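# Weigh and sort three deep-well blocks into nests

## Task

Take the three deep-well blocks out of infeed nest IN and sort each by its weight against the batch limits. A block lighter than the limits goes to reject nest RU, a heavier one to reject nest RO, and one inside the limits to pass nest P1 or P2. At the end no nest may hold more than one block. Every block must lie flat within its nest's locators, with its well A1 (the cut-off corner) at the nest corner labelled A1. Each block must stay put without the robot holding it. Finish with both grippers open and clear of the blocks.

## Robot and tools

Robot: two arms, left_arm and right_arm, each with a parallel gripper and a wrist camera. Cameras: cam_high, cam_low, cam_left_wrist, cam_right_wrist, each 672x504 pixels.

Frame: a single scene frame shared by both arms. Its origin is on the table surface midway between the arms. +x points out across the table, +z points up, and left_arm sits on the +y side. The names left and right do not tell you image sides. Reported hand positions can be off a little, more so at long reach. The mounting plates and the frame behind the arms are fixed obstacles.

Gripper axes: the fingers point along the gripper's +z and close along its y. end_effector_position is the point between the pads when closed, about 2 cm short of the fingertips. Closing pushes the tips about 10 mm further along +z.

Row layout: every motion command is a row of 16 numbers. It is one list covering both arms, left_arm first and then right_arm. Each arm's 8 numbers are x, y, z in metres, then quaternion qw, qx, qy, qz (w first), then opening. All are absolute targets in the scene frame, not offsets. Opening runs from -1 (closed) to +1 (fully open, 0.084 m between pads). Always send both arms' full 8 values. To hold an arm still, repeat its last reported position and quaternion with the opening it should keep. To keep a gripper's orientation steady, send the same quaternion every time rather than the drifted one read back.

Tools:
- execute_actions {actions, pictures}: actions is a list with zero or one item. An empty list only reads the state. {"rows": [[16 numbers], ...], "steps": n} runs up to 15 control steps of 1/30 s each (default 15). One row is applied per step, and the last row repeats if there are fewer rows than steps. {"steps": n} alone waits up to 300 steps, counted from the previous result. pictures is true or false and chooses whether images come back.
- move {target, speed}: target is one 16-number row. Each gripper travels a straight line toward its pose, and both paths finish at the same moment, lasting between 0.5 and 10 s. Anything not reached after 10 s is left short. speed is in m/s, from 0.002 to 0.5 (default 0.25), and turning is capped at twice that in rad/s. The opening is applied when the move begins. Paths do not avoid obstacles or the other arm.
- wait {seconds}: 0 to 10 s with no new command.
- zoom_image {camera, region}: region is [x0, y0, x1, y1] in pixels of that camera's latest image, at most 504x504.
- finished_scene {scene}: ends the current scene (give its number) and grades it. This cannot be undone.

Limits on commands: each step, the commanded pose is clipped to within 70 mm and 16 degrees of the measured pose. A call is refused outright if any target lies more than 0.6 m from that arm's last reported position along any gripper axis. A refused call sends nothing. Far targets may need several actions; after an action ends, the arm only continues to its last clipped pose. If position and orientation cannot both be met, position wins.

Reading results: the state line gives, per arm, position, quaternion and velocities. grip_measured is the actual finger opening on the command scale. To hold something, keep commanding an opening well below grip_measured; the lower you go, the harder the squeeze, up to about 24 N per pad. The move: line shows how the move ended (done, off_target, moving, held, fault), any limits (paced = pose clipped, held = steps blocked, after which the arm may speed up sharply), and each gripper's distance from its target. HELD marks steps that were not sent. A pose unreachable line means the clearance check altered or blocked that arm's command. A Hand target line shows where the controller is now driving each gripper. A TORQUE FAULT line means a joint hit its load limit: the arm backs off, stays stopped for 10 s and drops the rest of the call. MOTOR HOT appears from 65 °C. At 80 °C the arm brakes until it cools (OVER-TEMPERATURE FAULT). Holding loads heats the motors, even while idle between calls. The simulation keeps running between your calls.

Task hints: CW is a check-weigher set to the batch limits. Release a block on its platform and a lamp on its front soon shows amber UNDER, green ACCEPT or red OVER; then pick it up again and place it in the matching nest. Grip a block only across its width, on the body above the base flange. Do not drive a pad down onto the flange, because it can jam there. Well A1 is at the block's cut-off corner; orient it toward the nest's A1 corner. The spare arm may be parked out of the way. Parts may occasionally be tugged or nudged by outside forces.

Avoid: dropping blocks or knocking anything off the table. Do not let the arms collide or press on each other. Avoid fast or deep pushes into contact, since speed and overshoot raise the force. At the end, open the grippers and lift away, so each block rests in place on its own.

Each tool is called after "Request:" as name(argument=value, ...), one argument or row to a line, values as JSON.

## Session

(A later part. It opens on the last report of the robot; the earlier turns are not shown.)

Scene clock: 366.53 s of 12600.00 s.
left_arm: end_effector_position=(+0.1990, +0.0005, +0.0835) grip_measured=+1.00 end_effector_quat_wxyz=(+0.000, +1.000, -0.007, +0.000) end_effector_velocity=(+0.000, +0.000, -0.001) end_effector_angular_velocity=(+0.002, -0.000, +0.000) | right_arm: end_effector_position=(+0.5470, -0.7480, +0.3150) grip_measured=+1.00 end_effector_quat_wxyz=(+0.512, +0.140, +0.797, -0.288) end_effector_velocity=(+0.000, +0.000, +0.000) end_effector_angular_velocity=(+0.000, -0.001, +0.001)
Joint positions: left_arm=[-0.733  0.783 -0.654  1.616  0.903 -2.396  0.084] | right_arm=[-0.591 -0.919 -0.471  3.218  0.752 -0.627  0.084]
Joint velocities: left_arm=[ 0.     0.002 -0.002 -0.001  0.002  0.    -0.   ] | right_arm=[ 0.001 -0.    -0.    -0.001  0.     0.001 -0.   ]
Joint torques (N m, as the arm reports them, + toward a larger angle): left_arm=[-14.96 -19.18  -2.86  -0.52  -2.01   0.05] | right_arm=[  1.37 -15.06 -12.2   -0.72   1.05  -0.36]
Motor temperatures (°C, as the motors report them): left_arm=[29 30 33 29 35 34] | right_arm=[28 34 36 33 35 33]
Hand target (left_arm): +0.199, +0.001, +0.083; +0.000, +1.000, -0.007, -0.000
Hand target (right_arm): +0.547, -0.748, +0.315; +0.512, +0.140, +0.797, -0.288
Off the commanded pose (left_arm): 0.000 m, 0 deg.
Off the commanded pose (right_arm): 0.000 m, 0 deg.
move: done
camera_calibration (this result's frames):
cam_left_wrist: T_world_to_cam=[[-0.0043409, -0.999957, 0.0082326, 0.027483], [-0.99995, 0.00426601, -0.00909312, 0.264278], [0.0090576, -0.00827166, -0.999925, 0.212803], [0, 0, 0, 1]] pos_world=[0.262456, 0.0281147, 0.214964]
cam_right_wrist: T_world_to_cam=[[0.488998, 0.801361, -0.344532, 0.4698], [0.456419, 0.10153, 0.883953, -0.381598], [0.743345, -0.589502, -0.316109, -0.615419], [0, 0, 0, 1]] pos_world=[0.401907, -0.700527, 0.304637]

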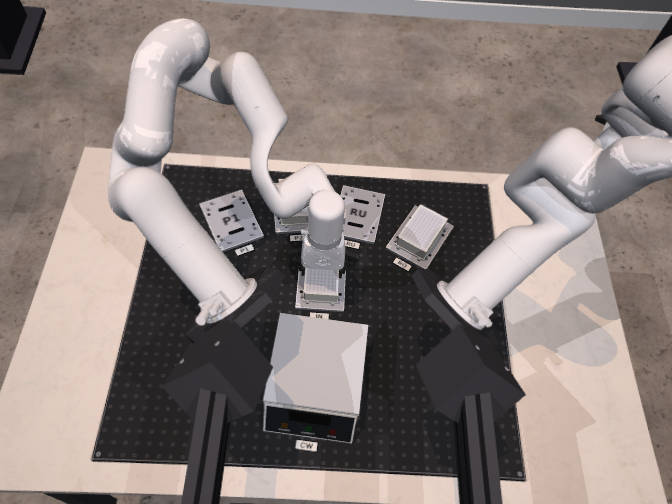

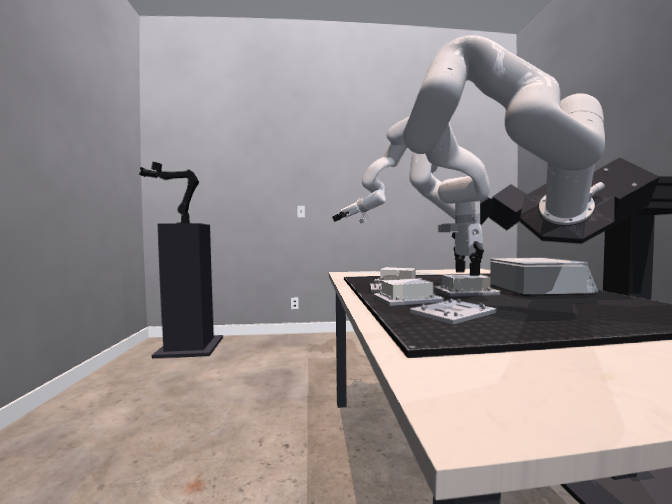

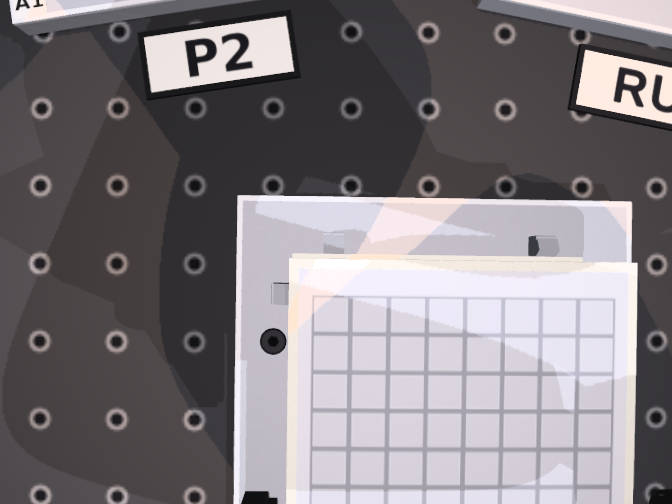

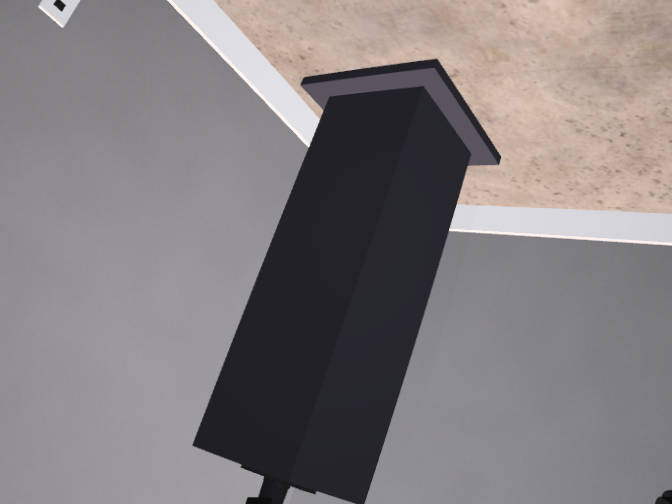

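Request:
move(
  target=[0.199,0.0,0.08,0,1,-0.007,0,1,0.547,-0.748,0.315,0.512,0.14,0.797,-0.288,1],
  speed=0.01,
)

Request:
move(
  target=[0.199,0.0001,0.053,0,1,-0.007,0,1,0.547,-0.748,0.315,0.512,0.14,0.797,-0.288,1],
  speed=0.015,
)

Request:
move(
  target=[0.199,0.0001,0.053,0,1,-0.007,0,0.3,0.547,-0.748,0.315,0.512,0.14,0.797,-0.288,1],
)

Request:
move(
  target=[0.199,0.0001,0.165,0,1,-0.007,0,0.3,0.547,-0.748,0.315,0.512,0.14,0.797,-0.288,1],
  speed=0.07,
)

Request:
move(
  target=[-0.035,-0.01,0.155,0,1,-0.007,0,0.3,0.547,-0.748,0.315,0.512,0.14,0.797,-0.288,1],
  speed=0.12,
)

Request:
move(
  target=[-0.035,-0.01,0.141,0,1,-0.007,0,0.3,0.547,-0.748,0.315,0.512,0.14,0.797,-0.288,1],
  speed=0.008,
)

Request:
move(
  target=[-0.035,-0.01,0.141,0,1,-0.007,0,1,0.547,-0.748,0.315,0.512,0.14,0.797,-0.288,1],
  speed=0.008,
)

Request:
wait(
  seconds=2,
)

Scene clock: 382.77 s of 12600.00 s.
left_arm: end_effector_position=(+0.1990, +0.0000, +0.0802) grip_measured=+1.00 end_effector_quat_wxyz=(-0.000, +1.000, -0.007, -0.000) end_effector_velocity=(+0.000, +0.000, -0.002) end_effector_angular_velocity=(+0.001, -0.002, -0.001) | right_arm: end_effector_position=(+0.5470, -0.7480, +0.3150) grip_measured=+1.00 end_effector_quat_wxyz=(+0.512, +0.140, +0.797, -0.288) end_effector_velocity=(-0.000, -0.000, +0.000) end_effector_angular_velocity=(+0.001, -0.001, -0.002)
Joint positions: left_arm=[-0.724  0.792 -0.661  1.627  0.904 -2.399  0.084] | right_arm=[-0.591 -0.919 -0.471  3.218  0.752 -0.627  0.084]
Joint velocities: left_arm=[ 0.005  0.006 -0.004  0.007  0.003 -0.002 -0.   ] | right_arm=[ 0.    -0.    -0.     0.003  0.001 -0.    -0.   ]
Joint torques (N m, as the arm reports them, + toward a larger angle): left_arm=[-14.86 -19.09  -2.85  -0.53  -2.1    0.04] | right_arm=[  1.88 -15.68 -12.28  -0.27   0.77  -0.23]
Motor temperatures (°C, as the motors report them): left_arm=[29 30 33 29 35 34] | right_arm=[28 34 36 33 35 33]
Hand target (left_arm): +0.199, -0.000, +0.080; +0.000, +1.000, -0.007, -0.000
Hand target (right_arm): +0.547, -0.748, +0.315; +0.512, +0.140, +0.797, -0.288
Off the commanded pose (left_arm): 0.000 m, 0 deg.
Off the commanded pose (right_arm): 0.000 m, 0 deg.
After step 90, 12.53 s passed at rest.
move: done
camera_calibration (this result's frames):
cam_left_wrist: T_world_to_cam=[[-0.00437622, -0.999957, 0.00814805, 0.0270122], [-0.99995, 0.00430266, -0.00902378, 0.264209], [0.00898833, -0.00818713, -0.999926, 0.2095], [0, 0, 0, 1]] pos_world=[0.262431, 0.0275895, 0.211649]
cam_right_wrist: T_world_to_cam=[[0.488998, 0.801361, -0.344532, 0.4698], [0.456419, 0.10153, 0.883953, -0.381598], [0.743345, -0.589502, -0.316109, -0.615419], [0, 0, 0, 1]] pos_world=[0.401907, -0.700527, 0.304637]

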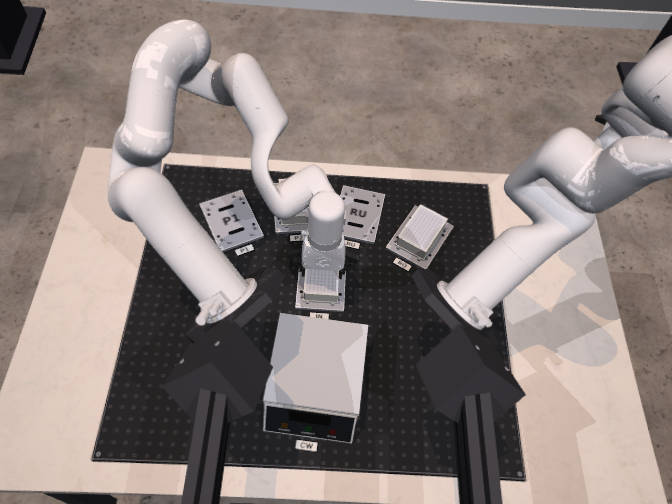

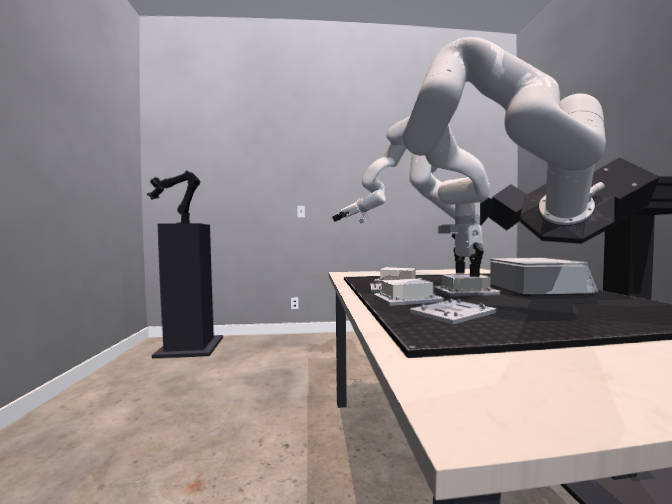

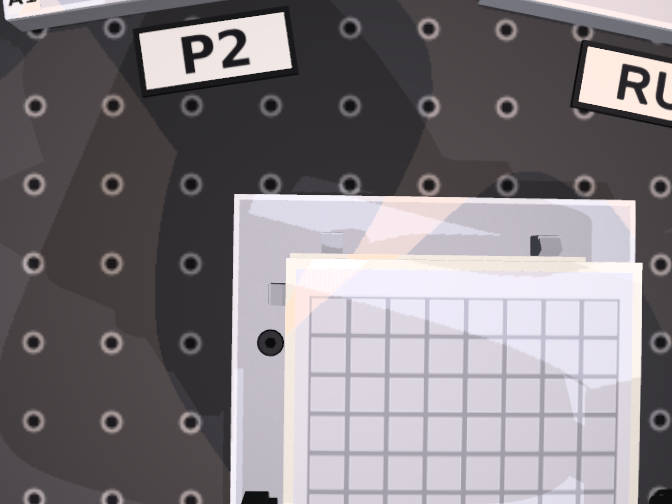

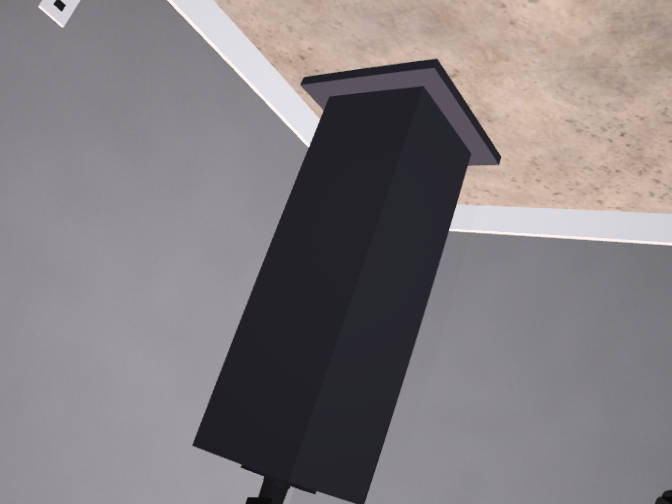

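Scene clock: 384.87 s of 12600.00 s.
left_arm: end_effector_position=(+0.1990, +0.0000, +0.0533) grip_measured=+1.00 end_effector_quat_wxyz=(+0.000, +1.000, -0.007, -0.000) end_effector_velocity=(-0.000, +0.000, -0.002) end_effector_angular_velocity=(-0.000, +0.001, +0.001) | right_arm: end_effector_position=(+0.5470, -0.7480, +0.3150) grip_measured=+1.00 end_effector_quat_wxyz=(+0.512, +0.140, +0.797, -0.288) end_effector_velocity=(+0.000, -0.000, +0.000) end_effector_angular_velocity=(-0.002, -0.001, +0.001)
Joint positions: left_arm=[-0.647  0.859 -0.703  1.72   0.917 -2.428  0.084] | right_arm=[-0.591 -0.919 -0.471  3.218  0.752 -0.627  0.084]
Joint velocities: left_arm=[ 0.007  0.006 -0.004  0.007  0.    -0.002  0.   ] | right_arm=[ 0.    -0.    -0.    -0.001  0.001 -0.     0.   ]
Joint torques (N m, as the arm reports them, + toward a larger angle): left_arm=[-15.15 -18.82  -1.17  -0.43  -2.13   0.1 ] | right_arm=[  1.49 -15.43 -12.21  -0.45   0.96  -0.08]
Motor temperatures (°C, as the motors report them): left_arm=[29 30 33 29 35 34] | right_arm=[28 34 36 33 35 33]
Hand target (left_arm): +0.199, +0.000, +0.053; +0.000, +1.000, -0.007, -0.000
Hand target (right_arm): +0.547, -0.748, +0.315; +0.512, +0.140, +0.797, -0.288
Off the commanded pose (left_arm): 0.000 m, 0 deg.
Off the commanded pose (right_arm): 0.000 m, 0 deg.
move: done
camera_calibration (this result's frames):
cam_left_wrist: T_world_to_cam=[[-0.00434775, -0.999956, 0.0083204, 0.0272073], [-0.999951, 0.00427342, -0.00892997, 0.263962], [0.00889402, -0.00835882, -0.999926, 0.1826], [0, 0, 0, 1]] pos_world=[0.262443, 0.0276044, 0.184717]
cam_right_wrist: T_world_to_cam=[[0.488998, 0.801361, -0.344532, 0.4698], [0.456419, 0.10153, 0.883953, -0.381598], [0.743346, -0.589502, -0.316109, -0.615419], [0, 0, 0, 1]] pos_world=[0.401907, -0.700527, 0.304637]

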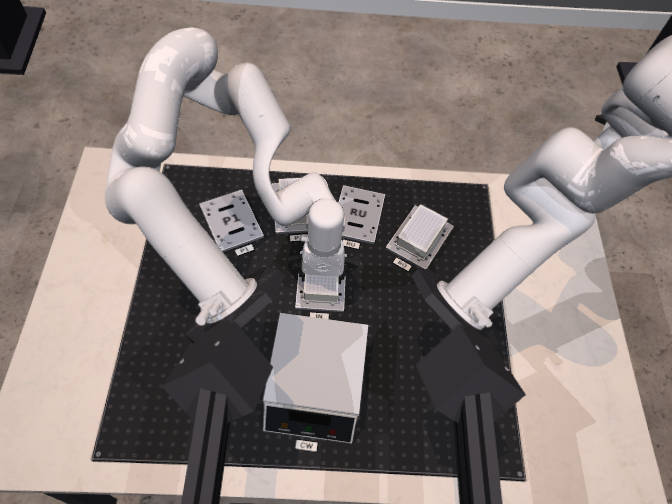

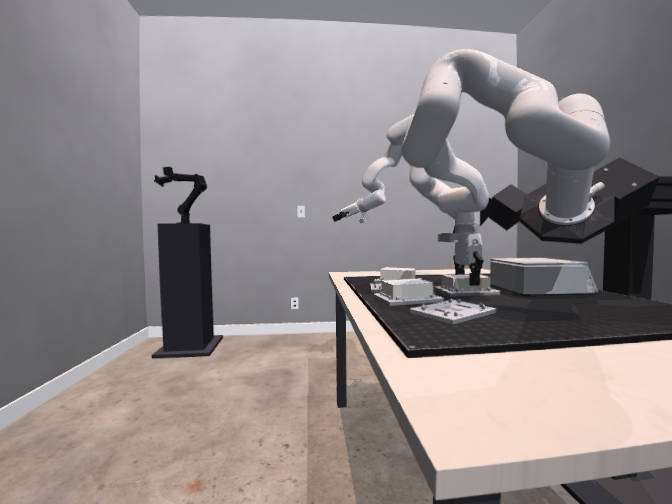

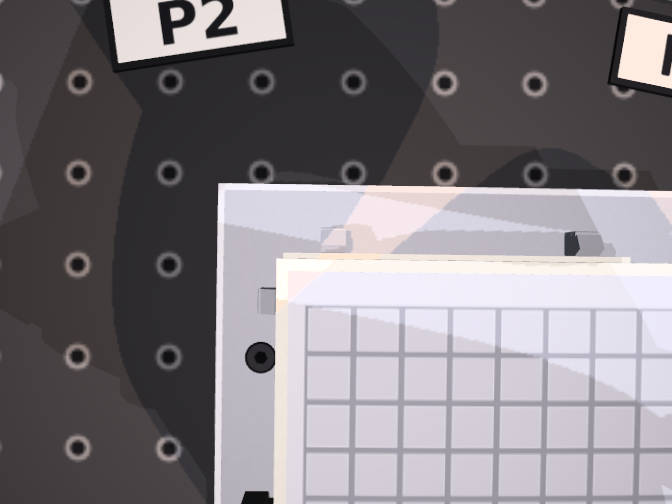

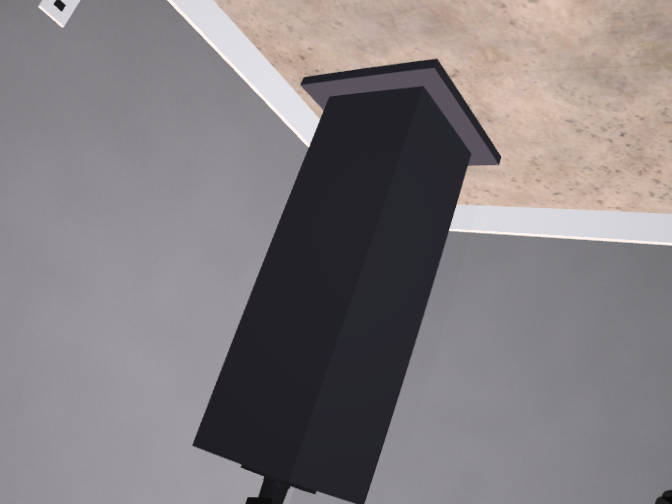

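Scene clock: 385.57 s of 12600.00 s.
left_arm: end_effector_position=(+0.1991, -0.0001, +0.0532) grip_measured=+0.96 end_effector_quat_wxyz=(+0.000, +1.000, -0.007, +0.000) end_effector_velocity=(+0.000, +0.000, -0.000) end_effector_angular_velocity=(+0.000, -0.001, -0.000) | right_arm: end_effector_position=(+0.5470, -0.7480, +0.3150) grip_measured=+1.00 end_effector_quat_wxyz=(+0.512, +0.140, +0.797, -0.288) end_effector_velocity=(+0.000, +0.000, -0.000) end_effector_angular_velocity=(-0.000, +0.000, +0.001)
Joint positions: left_arm=[-0.647  0.859 -0.704  1.721  0.917 -2.428  0.083] | right_arm=[-0.591 -0.919 -0.471  3.218  0.752 -0.627  0.084]
Joint velocities: left_arm=[ 0.     0.    -0.     0.001  0.001  0.     0.   ] | right_arm=[ 0.     0.     0.    -0.002 -0.     0.001 -0.   ]
Joint torques (N m, as the arm reports them, + toward a larger angle): left_arm=[-12.91 -16.78  -1.11  -0.6   -1.12   0.01] | right_arm=[  2.14 -14.89 -11.96  -0.15   1.12  -0.02]
Motor temperatures (°C, as the motors report them): left_arm=[29 30 33 29 35 34] | right_arm=[28 34 36 33 35 33]
Hand target (left_arm): +0.199, +0.000, +0.053; +0.000, +1.000, -0.007, -0.000
Hand target (right_arm): +0.547, -0.748, +0.315; +0.512, +0.140, +0.797, -0.288
Off the commanded pose (left_arm): 0.000 m, 0 deg.
Off the commanded pose (right_arm): 0.000 m, 0 deg.
move: done
camera_calibration (this result's frames):
cam_left_wrist: T_world_to_cam=[[-0.00441728, -0.999951, 0.00880894, 0.0270689], [-0.999948, 0.00433638, -0.00918192, 0.264053], [0.00914328, -0.00884905, -0.999919, 0.182472], [0, 0, 0, 1]] pos_world=[0.262491, 0.0275372, 0.184643]
cam_right_wrist: T_world_to_cam=[[0.488998, 0.801361, -0.344532, 0.4698], [0.456419, 0.10153, 0.883953, -0.381598], [0.743345, -0.589502, -0.316109, -0.615419], [0, 0, 0, 1]] pos_world=[0.401907, -0.700527, 0.304637]

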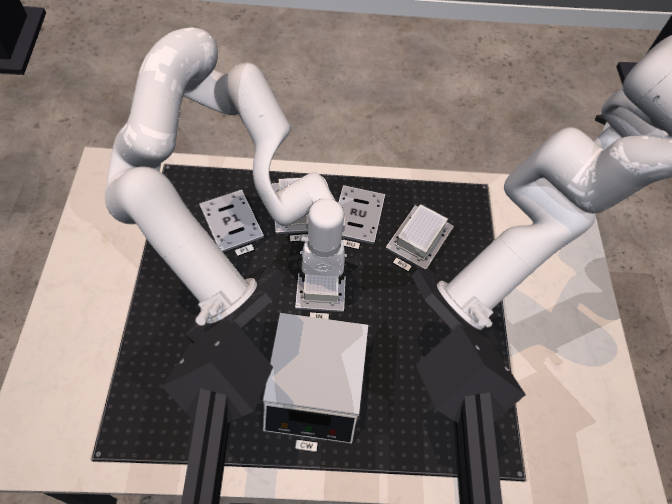

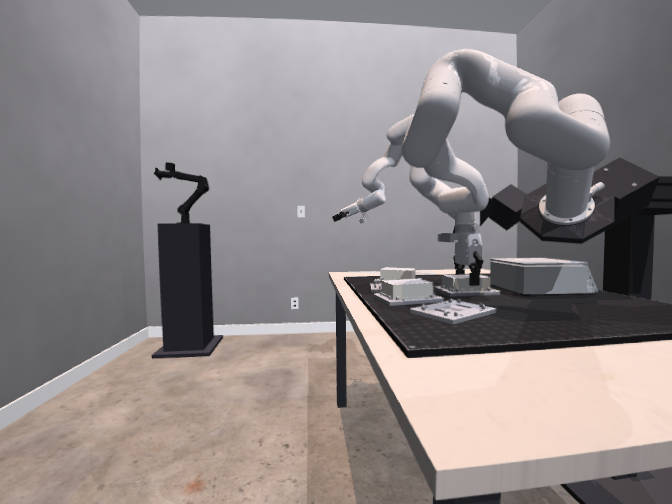

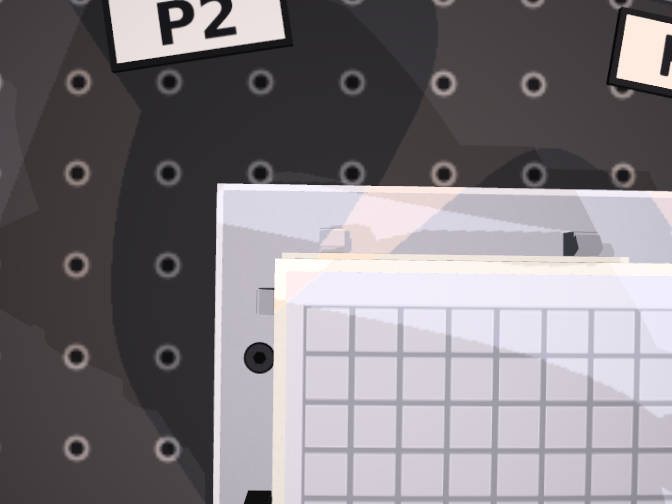

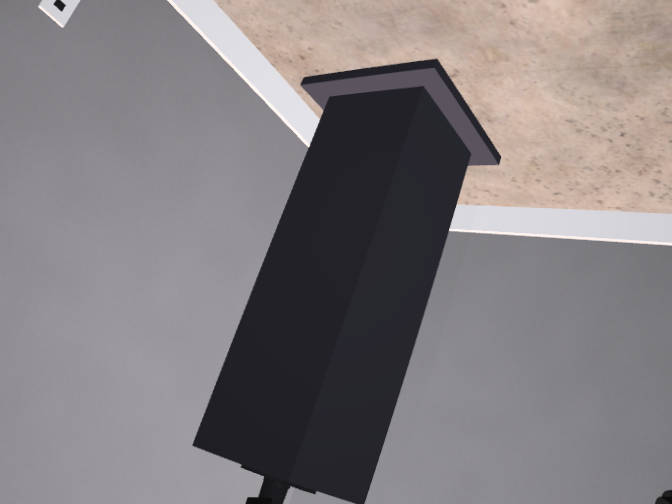

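Scene clock: 387.63 s of 12600.00 s.
left_arm: end_effector_position=(+0.1990, +0.0004, +0.1644) grip_measured=+0.96 end_effector_quat_wxyz=(-0.000, +1.000, -0.007, +0.000) end_effector_velocity=(+0.000, +0.000, +0.003) end_effector_angular_velocity=(+0.001, -0.001, -0.001) | right_arm: end_effector_position=(+0.5470, -0.7480, +0.3150) grip_measured=+1.00 end_effector_quat_wxyz=(+0.512, +0.140, +0.797, -0.288) end_effector_velocity=(+0.000, -0.000, +0.000) end_effector_angular_velocity=(+0.001, -0.001, -0.001)
Joint positions: left_arm=[-0.969  0.579 -0.562  1.291  0.9   -2.253  0.083] | right_arm=[-0.591 -0.919 -0.471  3.218  0.752 -0.627  0.084]
Joint velocities: left_arm=[-0.009 -0.007  0.002 -0.014  0.003  0.008 -0.   ] | right_arm=[ 0.    -0.    -0.     0.001  0.     0.001 -0.   ]
Joint torques (N m, as the arm reports them, + toward a larger angle): left_arm=[-14.58 -18.79  -8.33  -0.77  -2.33   0.1 ] | right_arm=[  0.79 -14.95 -12.13  -0.65   0.79  -0.03]
Motor temperatures (°C, as the motors report them): left_arm=[29 30 33 29 35 34] | right_arm=[28 34 36 33 35 33]
Hand target (left_arm): +0.199, +0.000, +0.165; -0.000, +1.000, -0.007, +0.000
Hand target (right_arm): +0.547, -0.748, +0.315; +0.512, +0.140, +0.797, -0.288
Off the commanded pose (left_arm): 0.001 m, 0 deg.
Off the commanded pose (right_arm): 0.000 m, 0 deg.
move: done
camera_calibration (this result's frames):
cam_left_wrist: T_world_to_cam=[[-0.00438116, -0.999963, 0.0073524, 0.0268707], [-0.999945, 0.00431083, -0.00955505, 0.265037], [0.009523, -0.00739386, -0.999927, 0.293631], [0, 0, 0, 1]] pos_world=[0.262344, 0.0278983, 0.295944]
cam_right_wrist: T_world_to_cam=[[0.488998, 0.801361, -0.344532, 0.4698], [0.456419, 0.10153, 0.883953, -0.381598], [0.743345, -0.589502, -0.316109, -0.615419], [0, 0, 0, 1]] pos_world=[0.401907, -0.700527, 0.304637]

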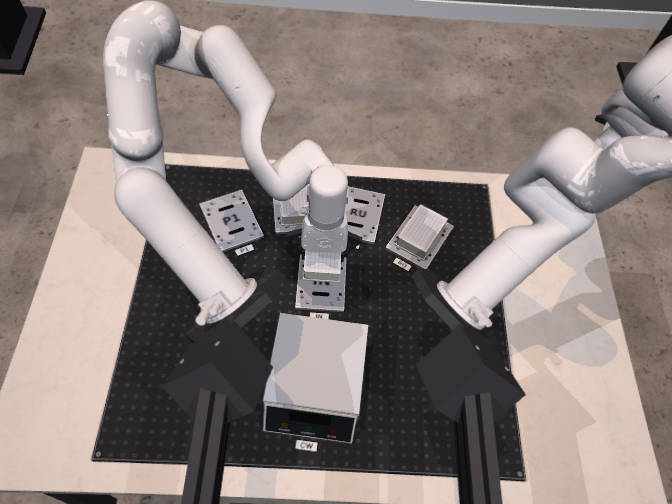

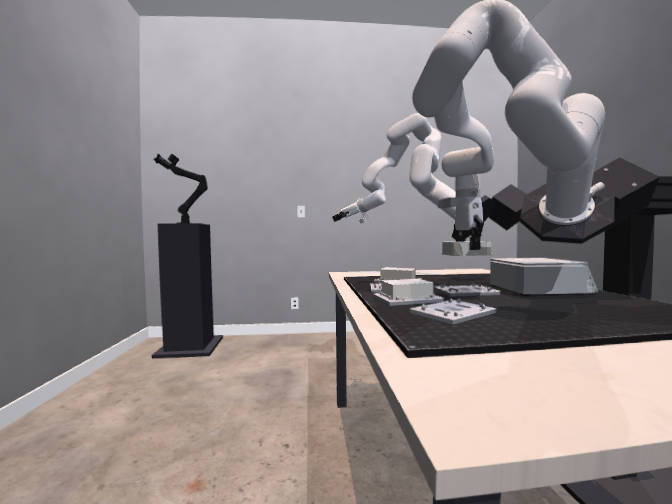

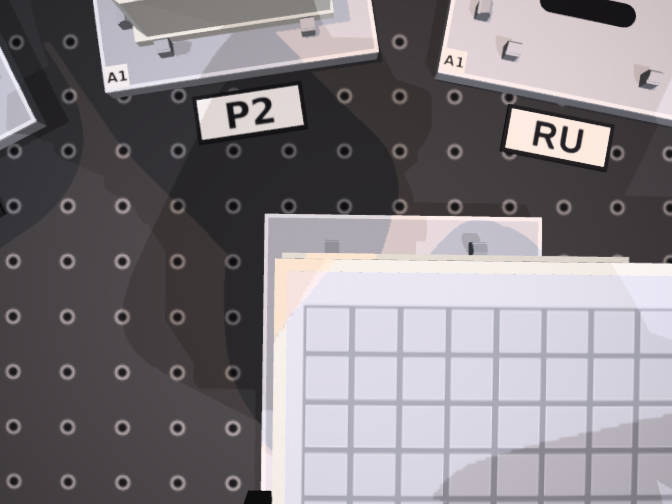

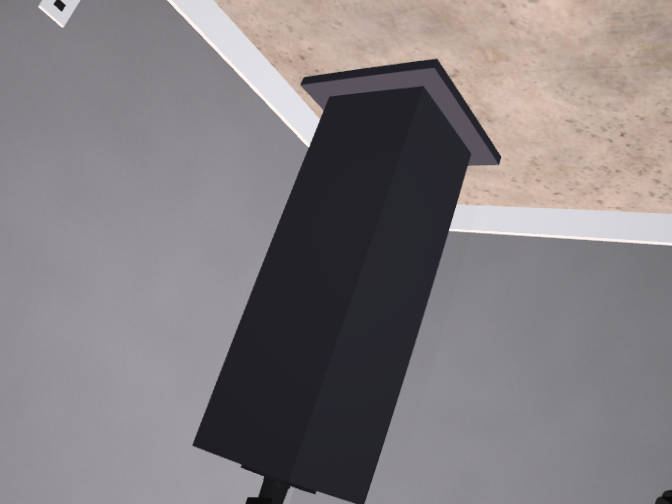

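Scene clock: 390.20 s of 12600.00 s.
left_arm: end_effector_position=(-0.0343, -0.0092, +0.1544) grip_measured=+0.96 end_effector_quat_wxyz=(+0.000, +1.000, -0.007, +0.000) end_effector_velocity=(-0.002, +0.001, +0.000) end_effector_angular_velocity=(+0.005, -0.004, -0.002) | right_arm: end_effector_position=(+0.5470, -0.7480, +0.3150) grip_measured=+1.00 end_effector_quat_wxyz=(+0.512, +0.140, +0.797, -0.288) end_effector_velocity=(-0.000, -0.000, +0.000) end_effector_angular_velocity=(-0.001, +0.001, -0.000)
Joint positions: left_arm=[-1.65   1.119 -0.684  0.931  0.583 -2.677  0.083] | right_arm=[-0.591 -0.919 -0.471  3.218  0.752 -0.627  0.084]
Joint velocities: left_arm=[-0.013  0.004 -0.003 -0.021  0.001  0.011 -0.   ] | right_arm=[-0.001 -0.    -0.    -0.001  0.     0.    -0.   ]
Joint torques (N m, as the arm reports them, + toward a larger angle): left_arm=[ -8.08 -28.41 -11.94  -0.19  -2.22  -0.17] | right_arm=[  1.71 -16.09 -12.04  -0.33   0.72  -0.38]
Motor temperatures (°C, as the motors report them): left_arm=[29 30 33 29 35 34] | right_arm=[28 34 36 33 35 33]
Hand target (left_arm): -0.034, -0.009, +0.154; -0.000, +1.000, -0.007, +0.000
Hand target (right_arm): +0.547, -0.748, +0.315; +0.512, +0.140, +0.797, -0.288
Off the commanded pose (left_arm): 0.001 m, 0 deg.
Off the commanded pose (right_arm): 0.000 m, 0 deg.
move: done
camera_calibration (this result's frames):
cam_left_wrist: T_world_to_cam=[[-0.00393171, -0.999958, 0.00830871, 0.0161144], [-0.999951, 0.00385585, -0.00912576, 0.0316817], [0.00909334, -0.00834418, -0.999924, 0.285667], [0, 0, 0, 1]] pos_world=[0.0291458, 0.0183752, 0.2858]
cam_right_wrist: T_world_to_cam=[[0.488998, 0.801361, -0.344532, 0.4698], [0.456419, 0.10153, 0.883953, -0.381598], [0.743345, -0.589502, -0.316109, -0.615419], [0, 0, 0, 1]] pos_world=[0.401907, -0.700527, 0.304637]

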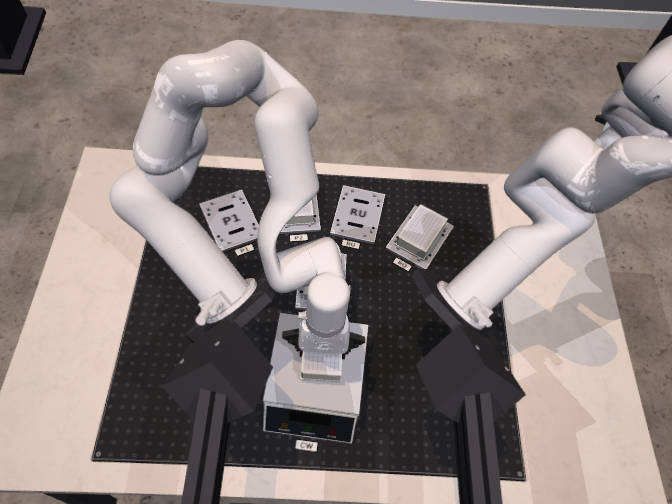

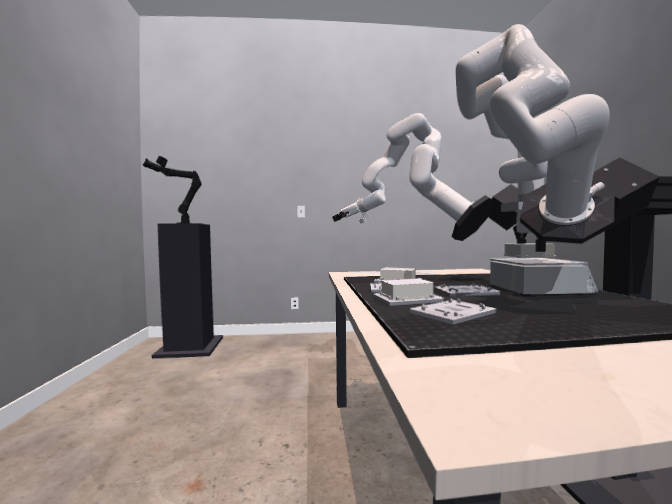

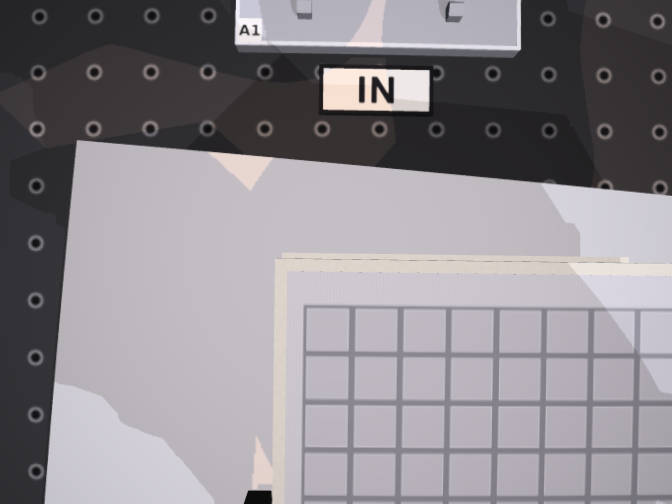

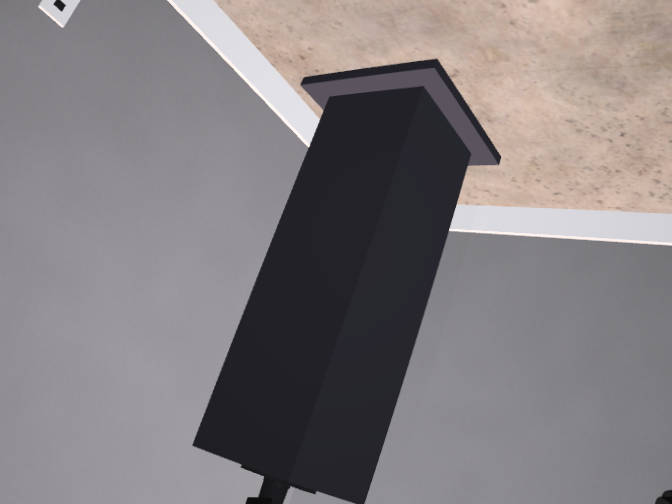

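Scene clock: 392.10 s of 12600.00 s.
left_arm: end_effector_position=(-0.0350, -0.0100, +0.1412) grip_measured=+0.96 end_effector_quat_wxyz=(-0.000, +1.000, -0.007, -0.000) end_effector_velocity=(-0.000, -0.001, -0.002) end_effector_angular_velocity=(-0.002, +0.000, -0.001) | right_arm: end_effector_position=(+0.5470, -0.7480, +0.3150) grip_measured=+1.00 end_effector_quat_wxyz=(+0.512, +0.140, +0.797, -0.288) end_effector_velocity=(+0.000, -0.000, +0.000) end_effector_angular_velocity=(-0.000, -0.000, -0.000)
Joint positions: left_arm=[-1.612  1.163 -0.704  1.009  0.583 -2.728  0.083] | right_arm=[-0.591 -0.919 -0.471  3.218  0.752 -0.627  0.084]
Joint velocities: left_arm=[ 0.006  0.007 -0.004  0.015 -0.    -0.01  -0.   ] | right_arm=[-0.  0. -0.  0.  0. -0.  0.]
Joint torques (N m, as the arm reports them, + toward a larger angle): left_arm=[ -8.77 -28.77 -11.33  -0.57  -2.33   0.18] | right_arm=[  1.83 -15.79 -12.16  -0.76   0.61  -0.17]
Motor temperatures (°C, as the motors report them): left_arm=[29 30 33 29 35 34] | right_arm=[28 34 36 33 35 33]
Hand target (left_arm): -0.035, -0.010, +0.141; +0.000, +1.000, -0.007, -0.000
Hand target (right_arm): +0.547, -0.748, +0.315; +0.512, +0.140, +0.797, -0.288
Off the commanded pose (left_arm): 0.000 m, 0 deg.
Off the commanded pose (right_arm): 0.000 m, 0 deg.
move: done
camera_calibration (this result's frames):
cam_left_wrist: T_world_to_cam=[[-0.00444482, -0.999957, 0.00811054, 0.0154991], [-0.99995, 0.00437186, -0.00899242, 0.03082], [0.00895658, -0.0081501, -0.999927, 0.27256], [0, 0, 0, 1]] pos_world=[0.0284461, 0.0175851, 0.272691]
cam_right_wrist: T_world_to_cam=[[0.488998, 0.801361, -0.344532, 0.4698], [0.456419, 0.10153, 0.883953, -0.381598], [0.743345, -0.589502, -0.316109, -0.615419], [0, 0, 0, 1]] pos_world=[0.401907, -0.700527, 0.304637]

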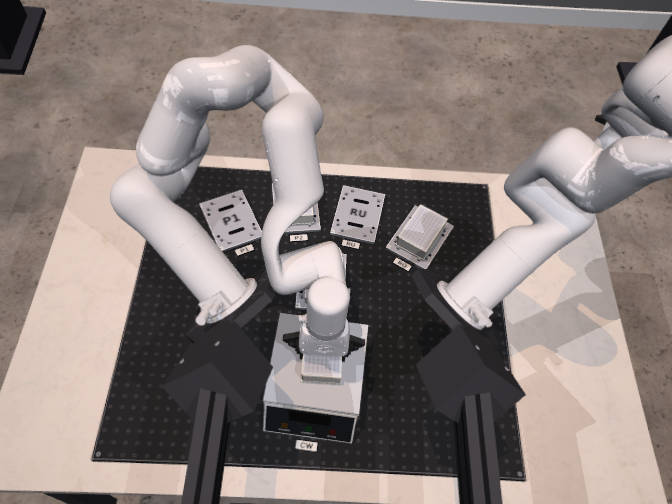

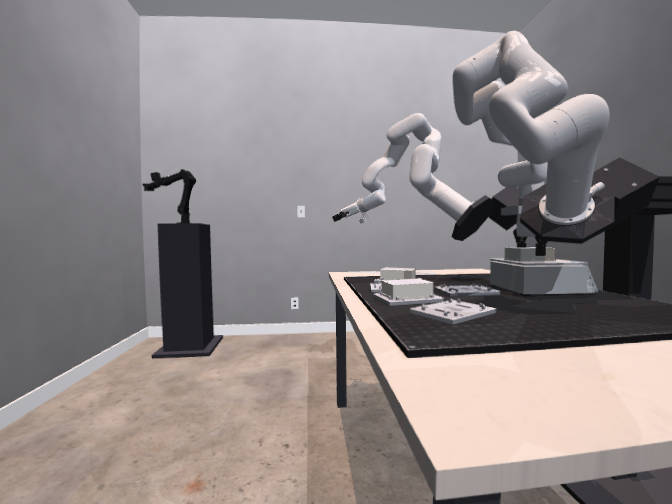

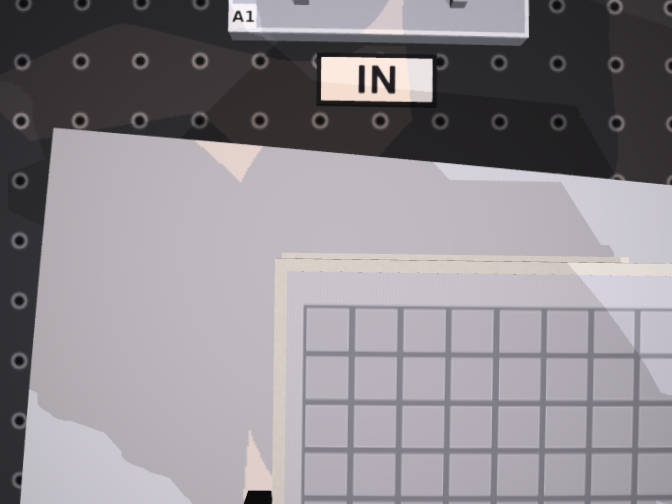

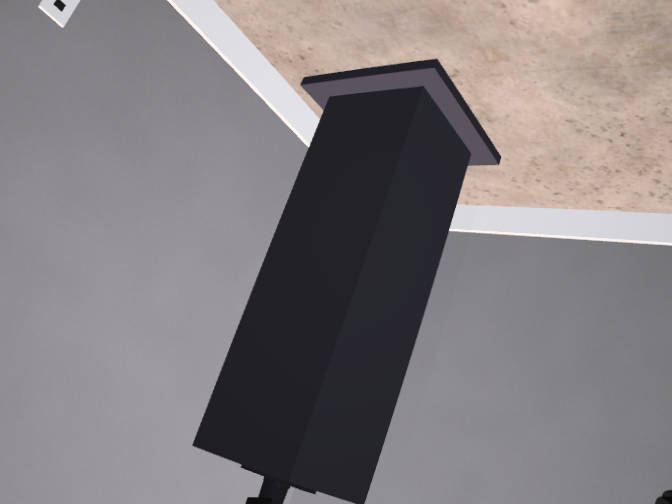

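Scene clock: 392.80 s of 12600.00 s.
left_arm: end_effector_position=(-0.0350, -0.0100, +0.1410) grip_measured=+1.00 end_effector_quat_wxyz=(+0.000, +1.000, -0.007, -0.000) end_effector_velocity=(-0.001, -0.000, +0.000) end_effector_angular_velocity=(-0.001, +0.002, -0.000) | right_arm: end_effector_position=(+0.5470, -0.7480, +0.3150) grip_measured=+1.00 end_effector_quat_wxyz=(+0.512, +0.140, +0.797, -0.288) end_effector_velocity=(+0.001, +0.001, +0.000) end_effector_angular_velocity=(-0.000, -0.001, +0.003)
Joint positions: left_arm=[-1.611  1.163 -0.705  1.01   0.583 -2.73   0.084] | right_arm=[-0.591 -0.919 -0.471  3.218  0.752 -0.627  0.084]
Joint velocities: left_arm=[-0.001  0.001 -0.     0.    -0.003 -0.001  0.   ] | right_arm=[ 0.002 -0.    -0.    -0.002 -0.    -0.    -0.   ]
Joint torques (N m, as the arm reports them, + toward a larger angle): left_arm=[ -8.59 -27.81 -11.03  -0.48  -2.13   0.13] | right_arm=[  2.51 -15.25 -12.19  -0.84   0.85  -0.06]
Motor temperatures (°C, as the motors report them): left_arm=[29 30 33 29 35 34] | right_arm=[28 34 36 33 35 33]
Hand target (left_arm): -0.035, -0.010, +0.141; +0.000, +1.000, -0.007, -0.000
Hand target (right_arm): +0.547, -0.748, +0.315; +0.512, +0.140, +0.797, -0.288
Off the commanded pose (left_arm): 0.000 m, 0 deg.
Off the commanded pose (right_arm): 0.000 m, 0 deg.
move: done
camera_calibration (this result's frames):
cam_left_wrist: T_world_to_cam=[[-0.00434597, -0.999957, 0.00824045, 0.0154154], [-0.99995, 0.00427141, -0.00904415, 0.0308284], [0.00900856, -0.00827935, -0.999925, 0.272347], [0, 0, 0, 1]] pos_world=[0.0284404, 0.0175379, 0.272478]
cam_right_wrist: T_world_to_cam=[[0.488998, 0.801361, -0.344532, 0.4698], [0.45642, 0.10153, 0.883953, -0.381598], [0.743345, -0.589502, -0.316109, -0.615419], [0, 0, 0, 1]] pos_world=[0.401907, -0.700527, 0.304637]

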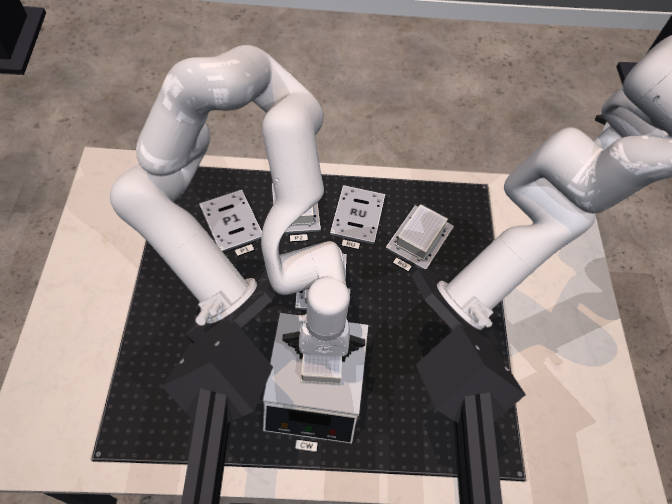

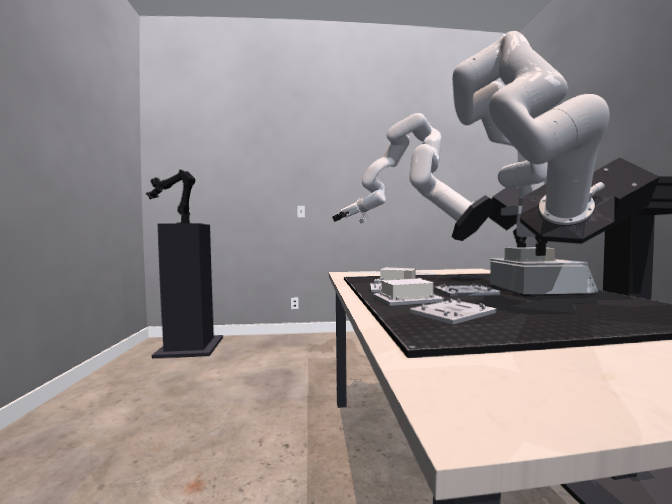

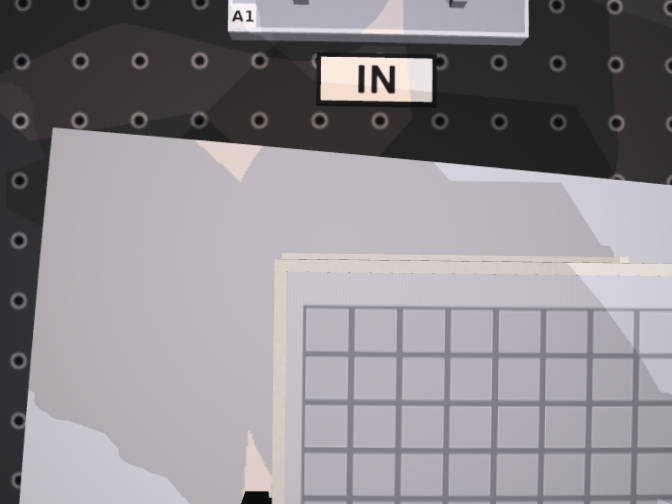

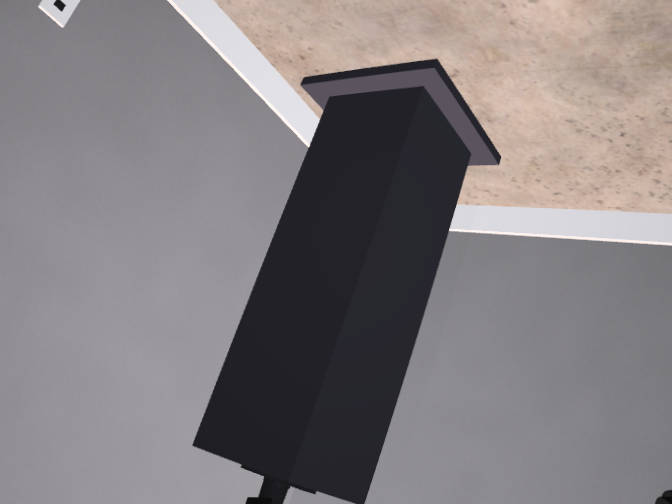

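Scene clock: 394.80 s of 12600.00 s.
left_arm: end_effector_position=(-0.0350, -0.0100, +0.1410) grip_measured=+1.00 end_effector_quat_wxyz=(+0.000, +1.000, -0.007, -0.000) end_effector_velocity=(-0.000, +0.000, +0.000) end_effector_angular_velocity=(-0.000, -0.001, -0.000) | right_arm: end_effector_position=(+0.5470, -0.7480, +0.3150) grip_measured=+1.00 end_effector_quat_wxyz=(+0.512, +0.140, +0.797, -0.288) end_effector_velocity=(-0.000, -0.000, +0.000) end_effector_angular_velocity=(-0.001, +0.000, +0.000)
Joint positions: left_arm=[-1.611  1.164 -0.705  1.01   0.583 -2.73   0.084] | right_arm=[-0.591 -0.919 -0.471  3.218  0.752 -0.627  0.084]
Joint velocities: left_arm=[-0.001 -0.     0.    -0.    -0.    -0.001 -0.   ] | right_arm=[-0.001 -0.     0.    -0.001  0.     0.    -0.   ]
Joint torques (N m, as the arm reports them, + toward a larger angle): left_arm=[ -8.69 -27.9  -11.02  -0.44  -2.13   0.05] | right_arm=[  1.41 -15.8  -12.37  -0.38   0.95  -0.2 ]
Motor temperatures (°C, as the motors report them): left_arm=[29 30 33 29 35 34] | right_arm=[28 34 36 33 35 33]
Hand target (left_arm): -0.035, -0.010, +0.141; +0.000, +1.000, -0.007, -0.000
Hand target (right_arm): +0.547, -0.748, +0.315; +0.512, +0.140, +0.797, -0.288
Off the commanded pose (left_arm): 0.000 m, 0 deg.
Off the commanded pose (right_arm): 0.000 m, 0 deg.
Steps of this call (steps 1 to 60: nothing new was sent). Readings (end_effector_position):
1: left_arm (-0.0350, -0.0100, +0.1410) | right_arm (+0.5470, -0.7480, +0.3150)
2: left_arm (-0.0350, -0.0100, +0.1410) | right_arm (+0.5470, -0.7480, +0.3150)
4: left_arm (-0.0350, -0.0100, +0.1410) | right_arm (+0.5470, -0.7480, +0.3150)
8: left_arm (-0.0350, -0.0100, +0.1410) | right_arm (+0.5470, -0.7480, +0.3150)
60: the state above
camera_calibration (this result's frames):
cam_left_wrist: T_world_to_cam=[[-0.00436913, -0.999957, 0.00816978, 0.0154564], [-0.99995, 0.00429494, -0.00907661, 0.030835], [0.00904113, -0.00820903, -0.999925, 0.272312], [0, 0, 0, 1]] pos_world=[0.028439, 0.0175588, 0.272446]
cam_right_wrist: T_world_to_cam=[[0.488998, 0.801361, -0.344532, 0.4698], [0.456419, 0.10153, 0.883953, -0.381598], [0.743345, -0.589502, -0.316109, -0.615419], [0, 0, 0, 1]] pos_world=[0.401907, -0.700527, 0.304637]

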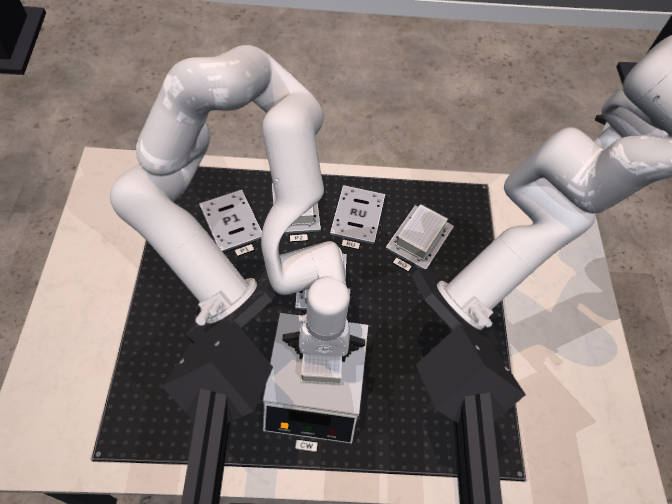

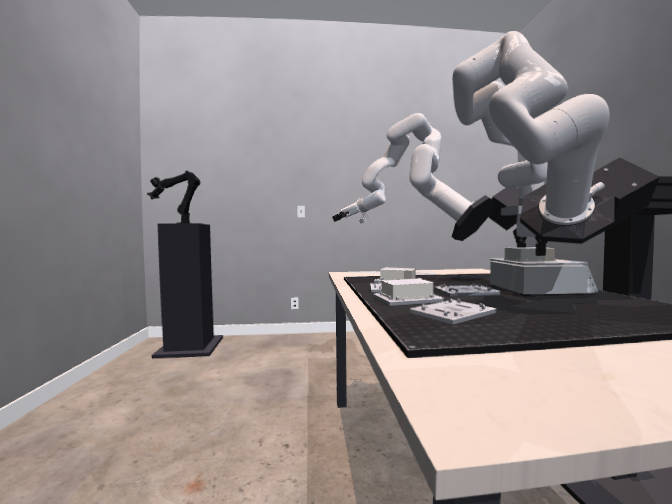

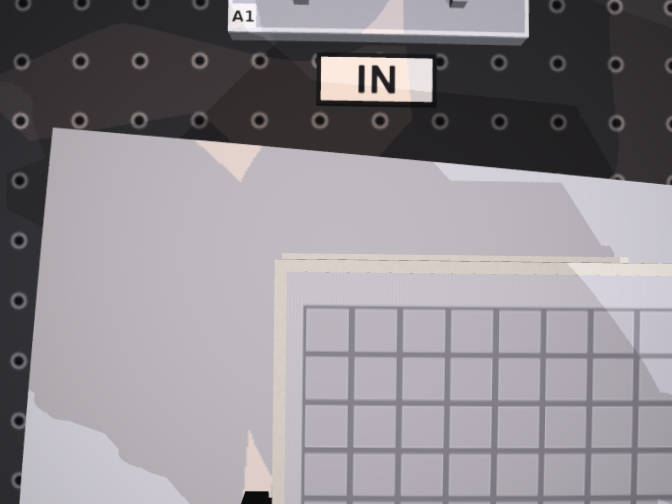

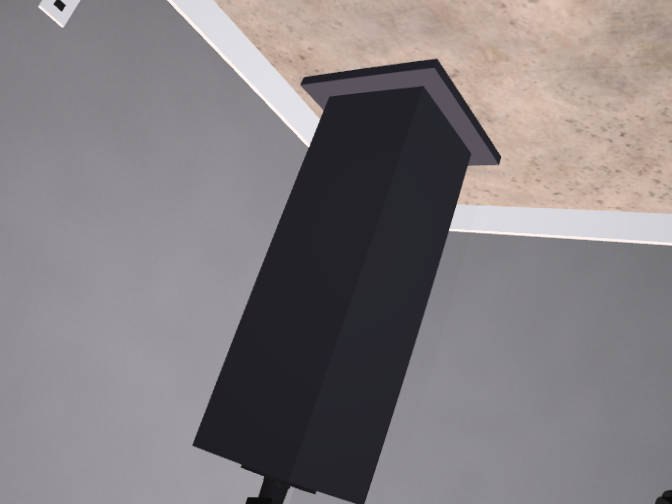

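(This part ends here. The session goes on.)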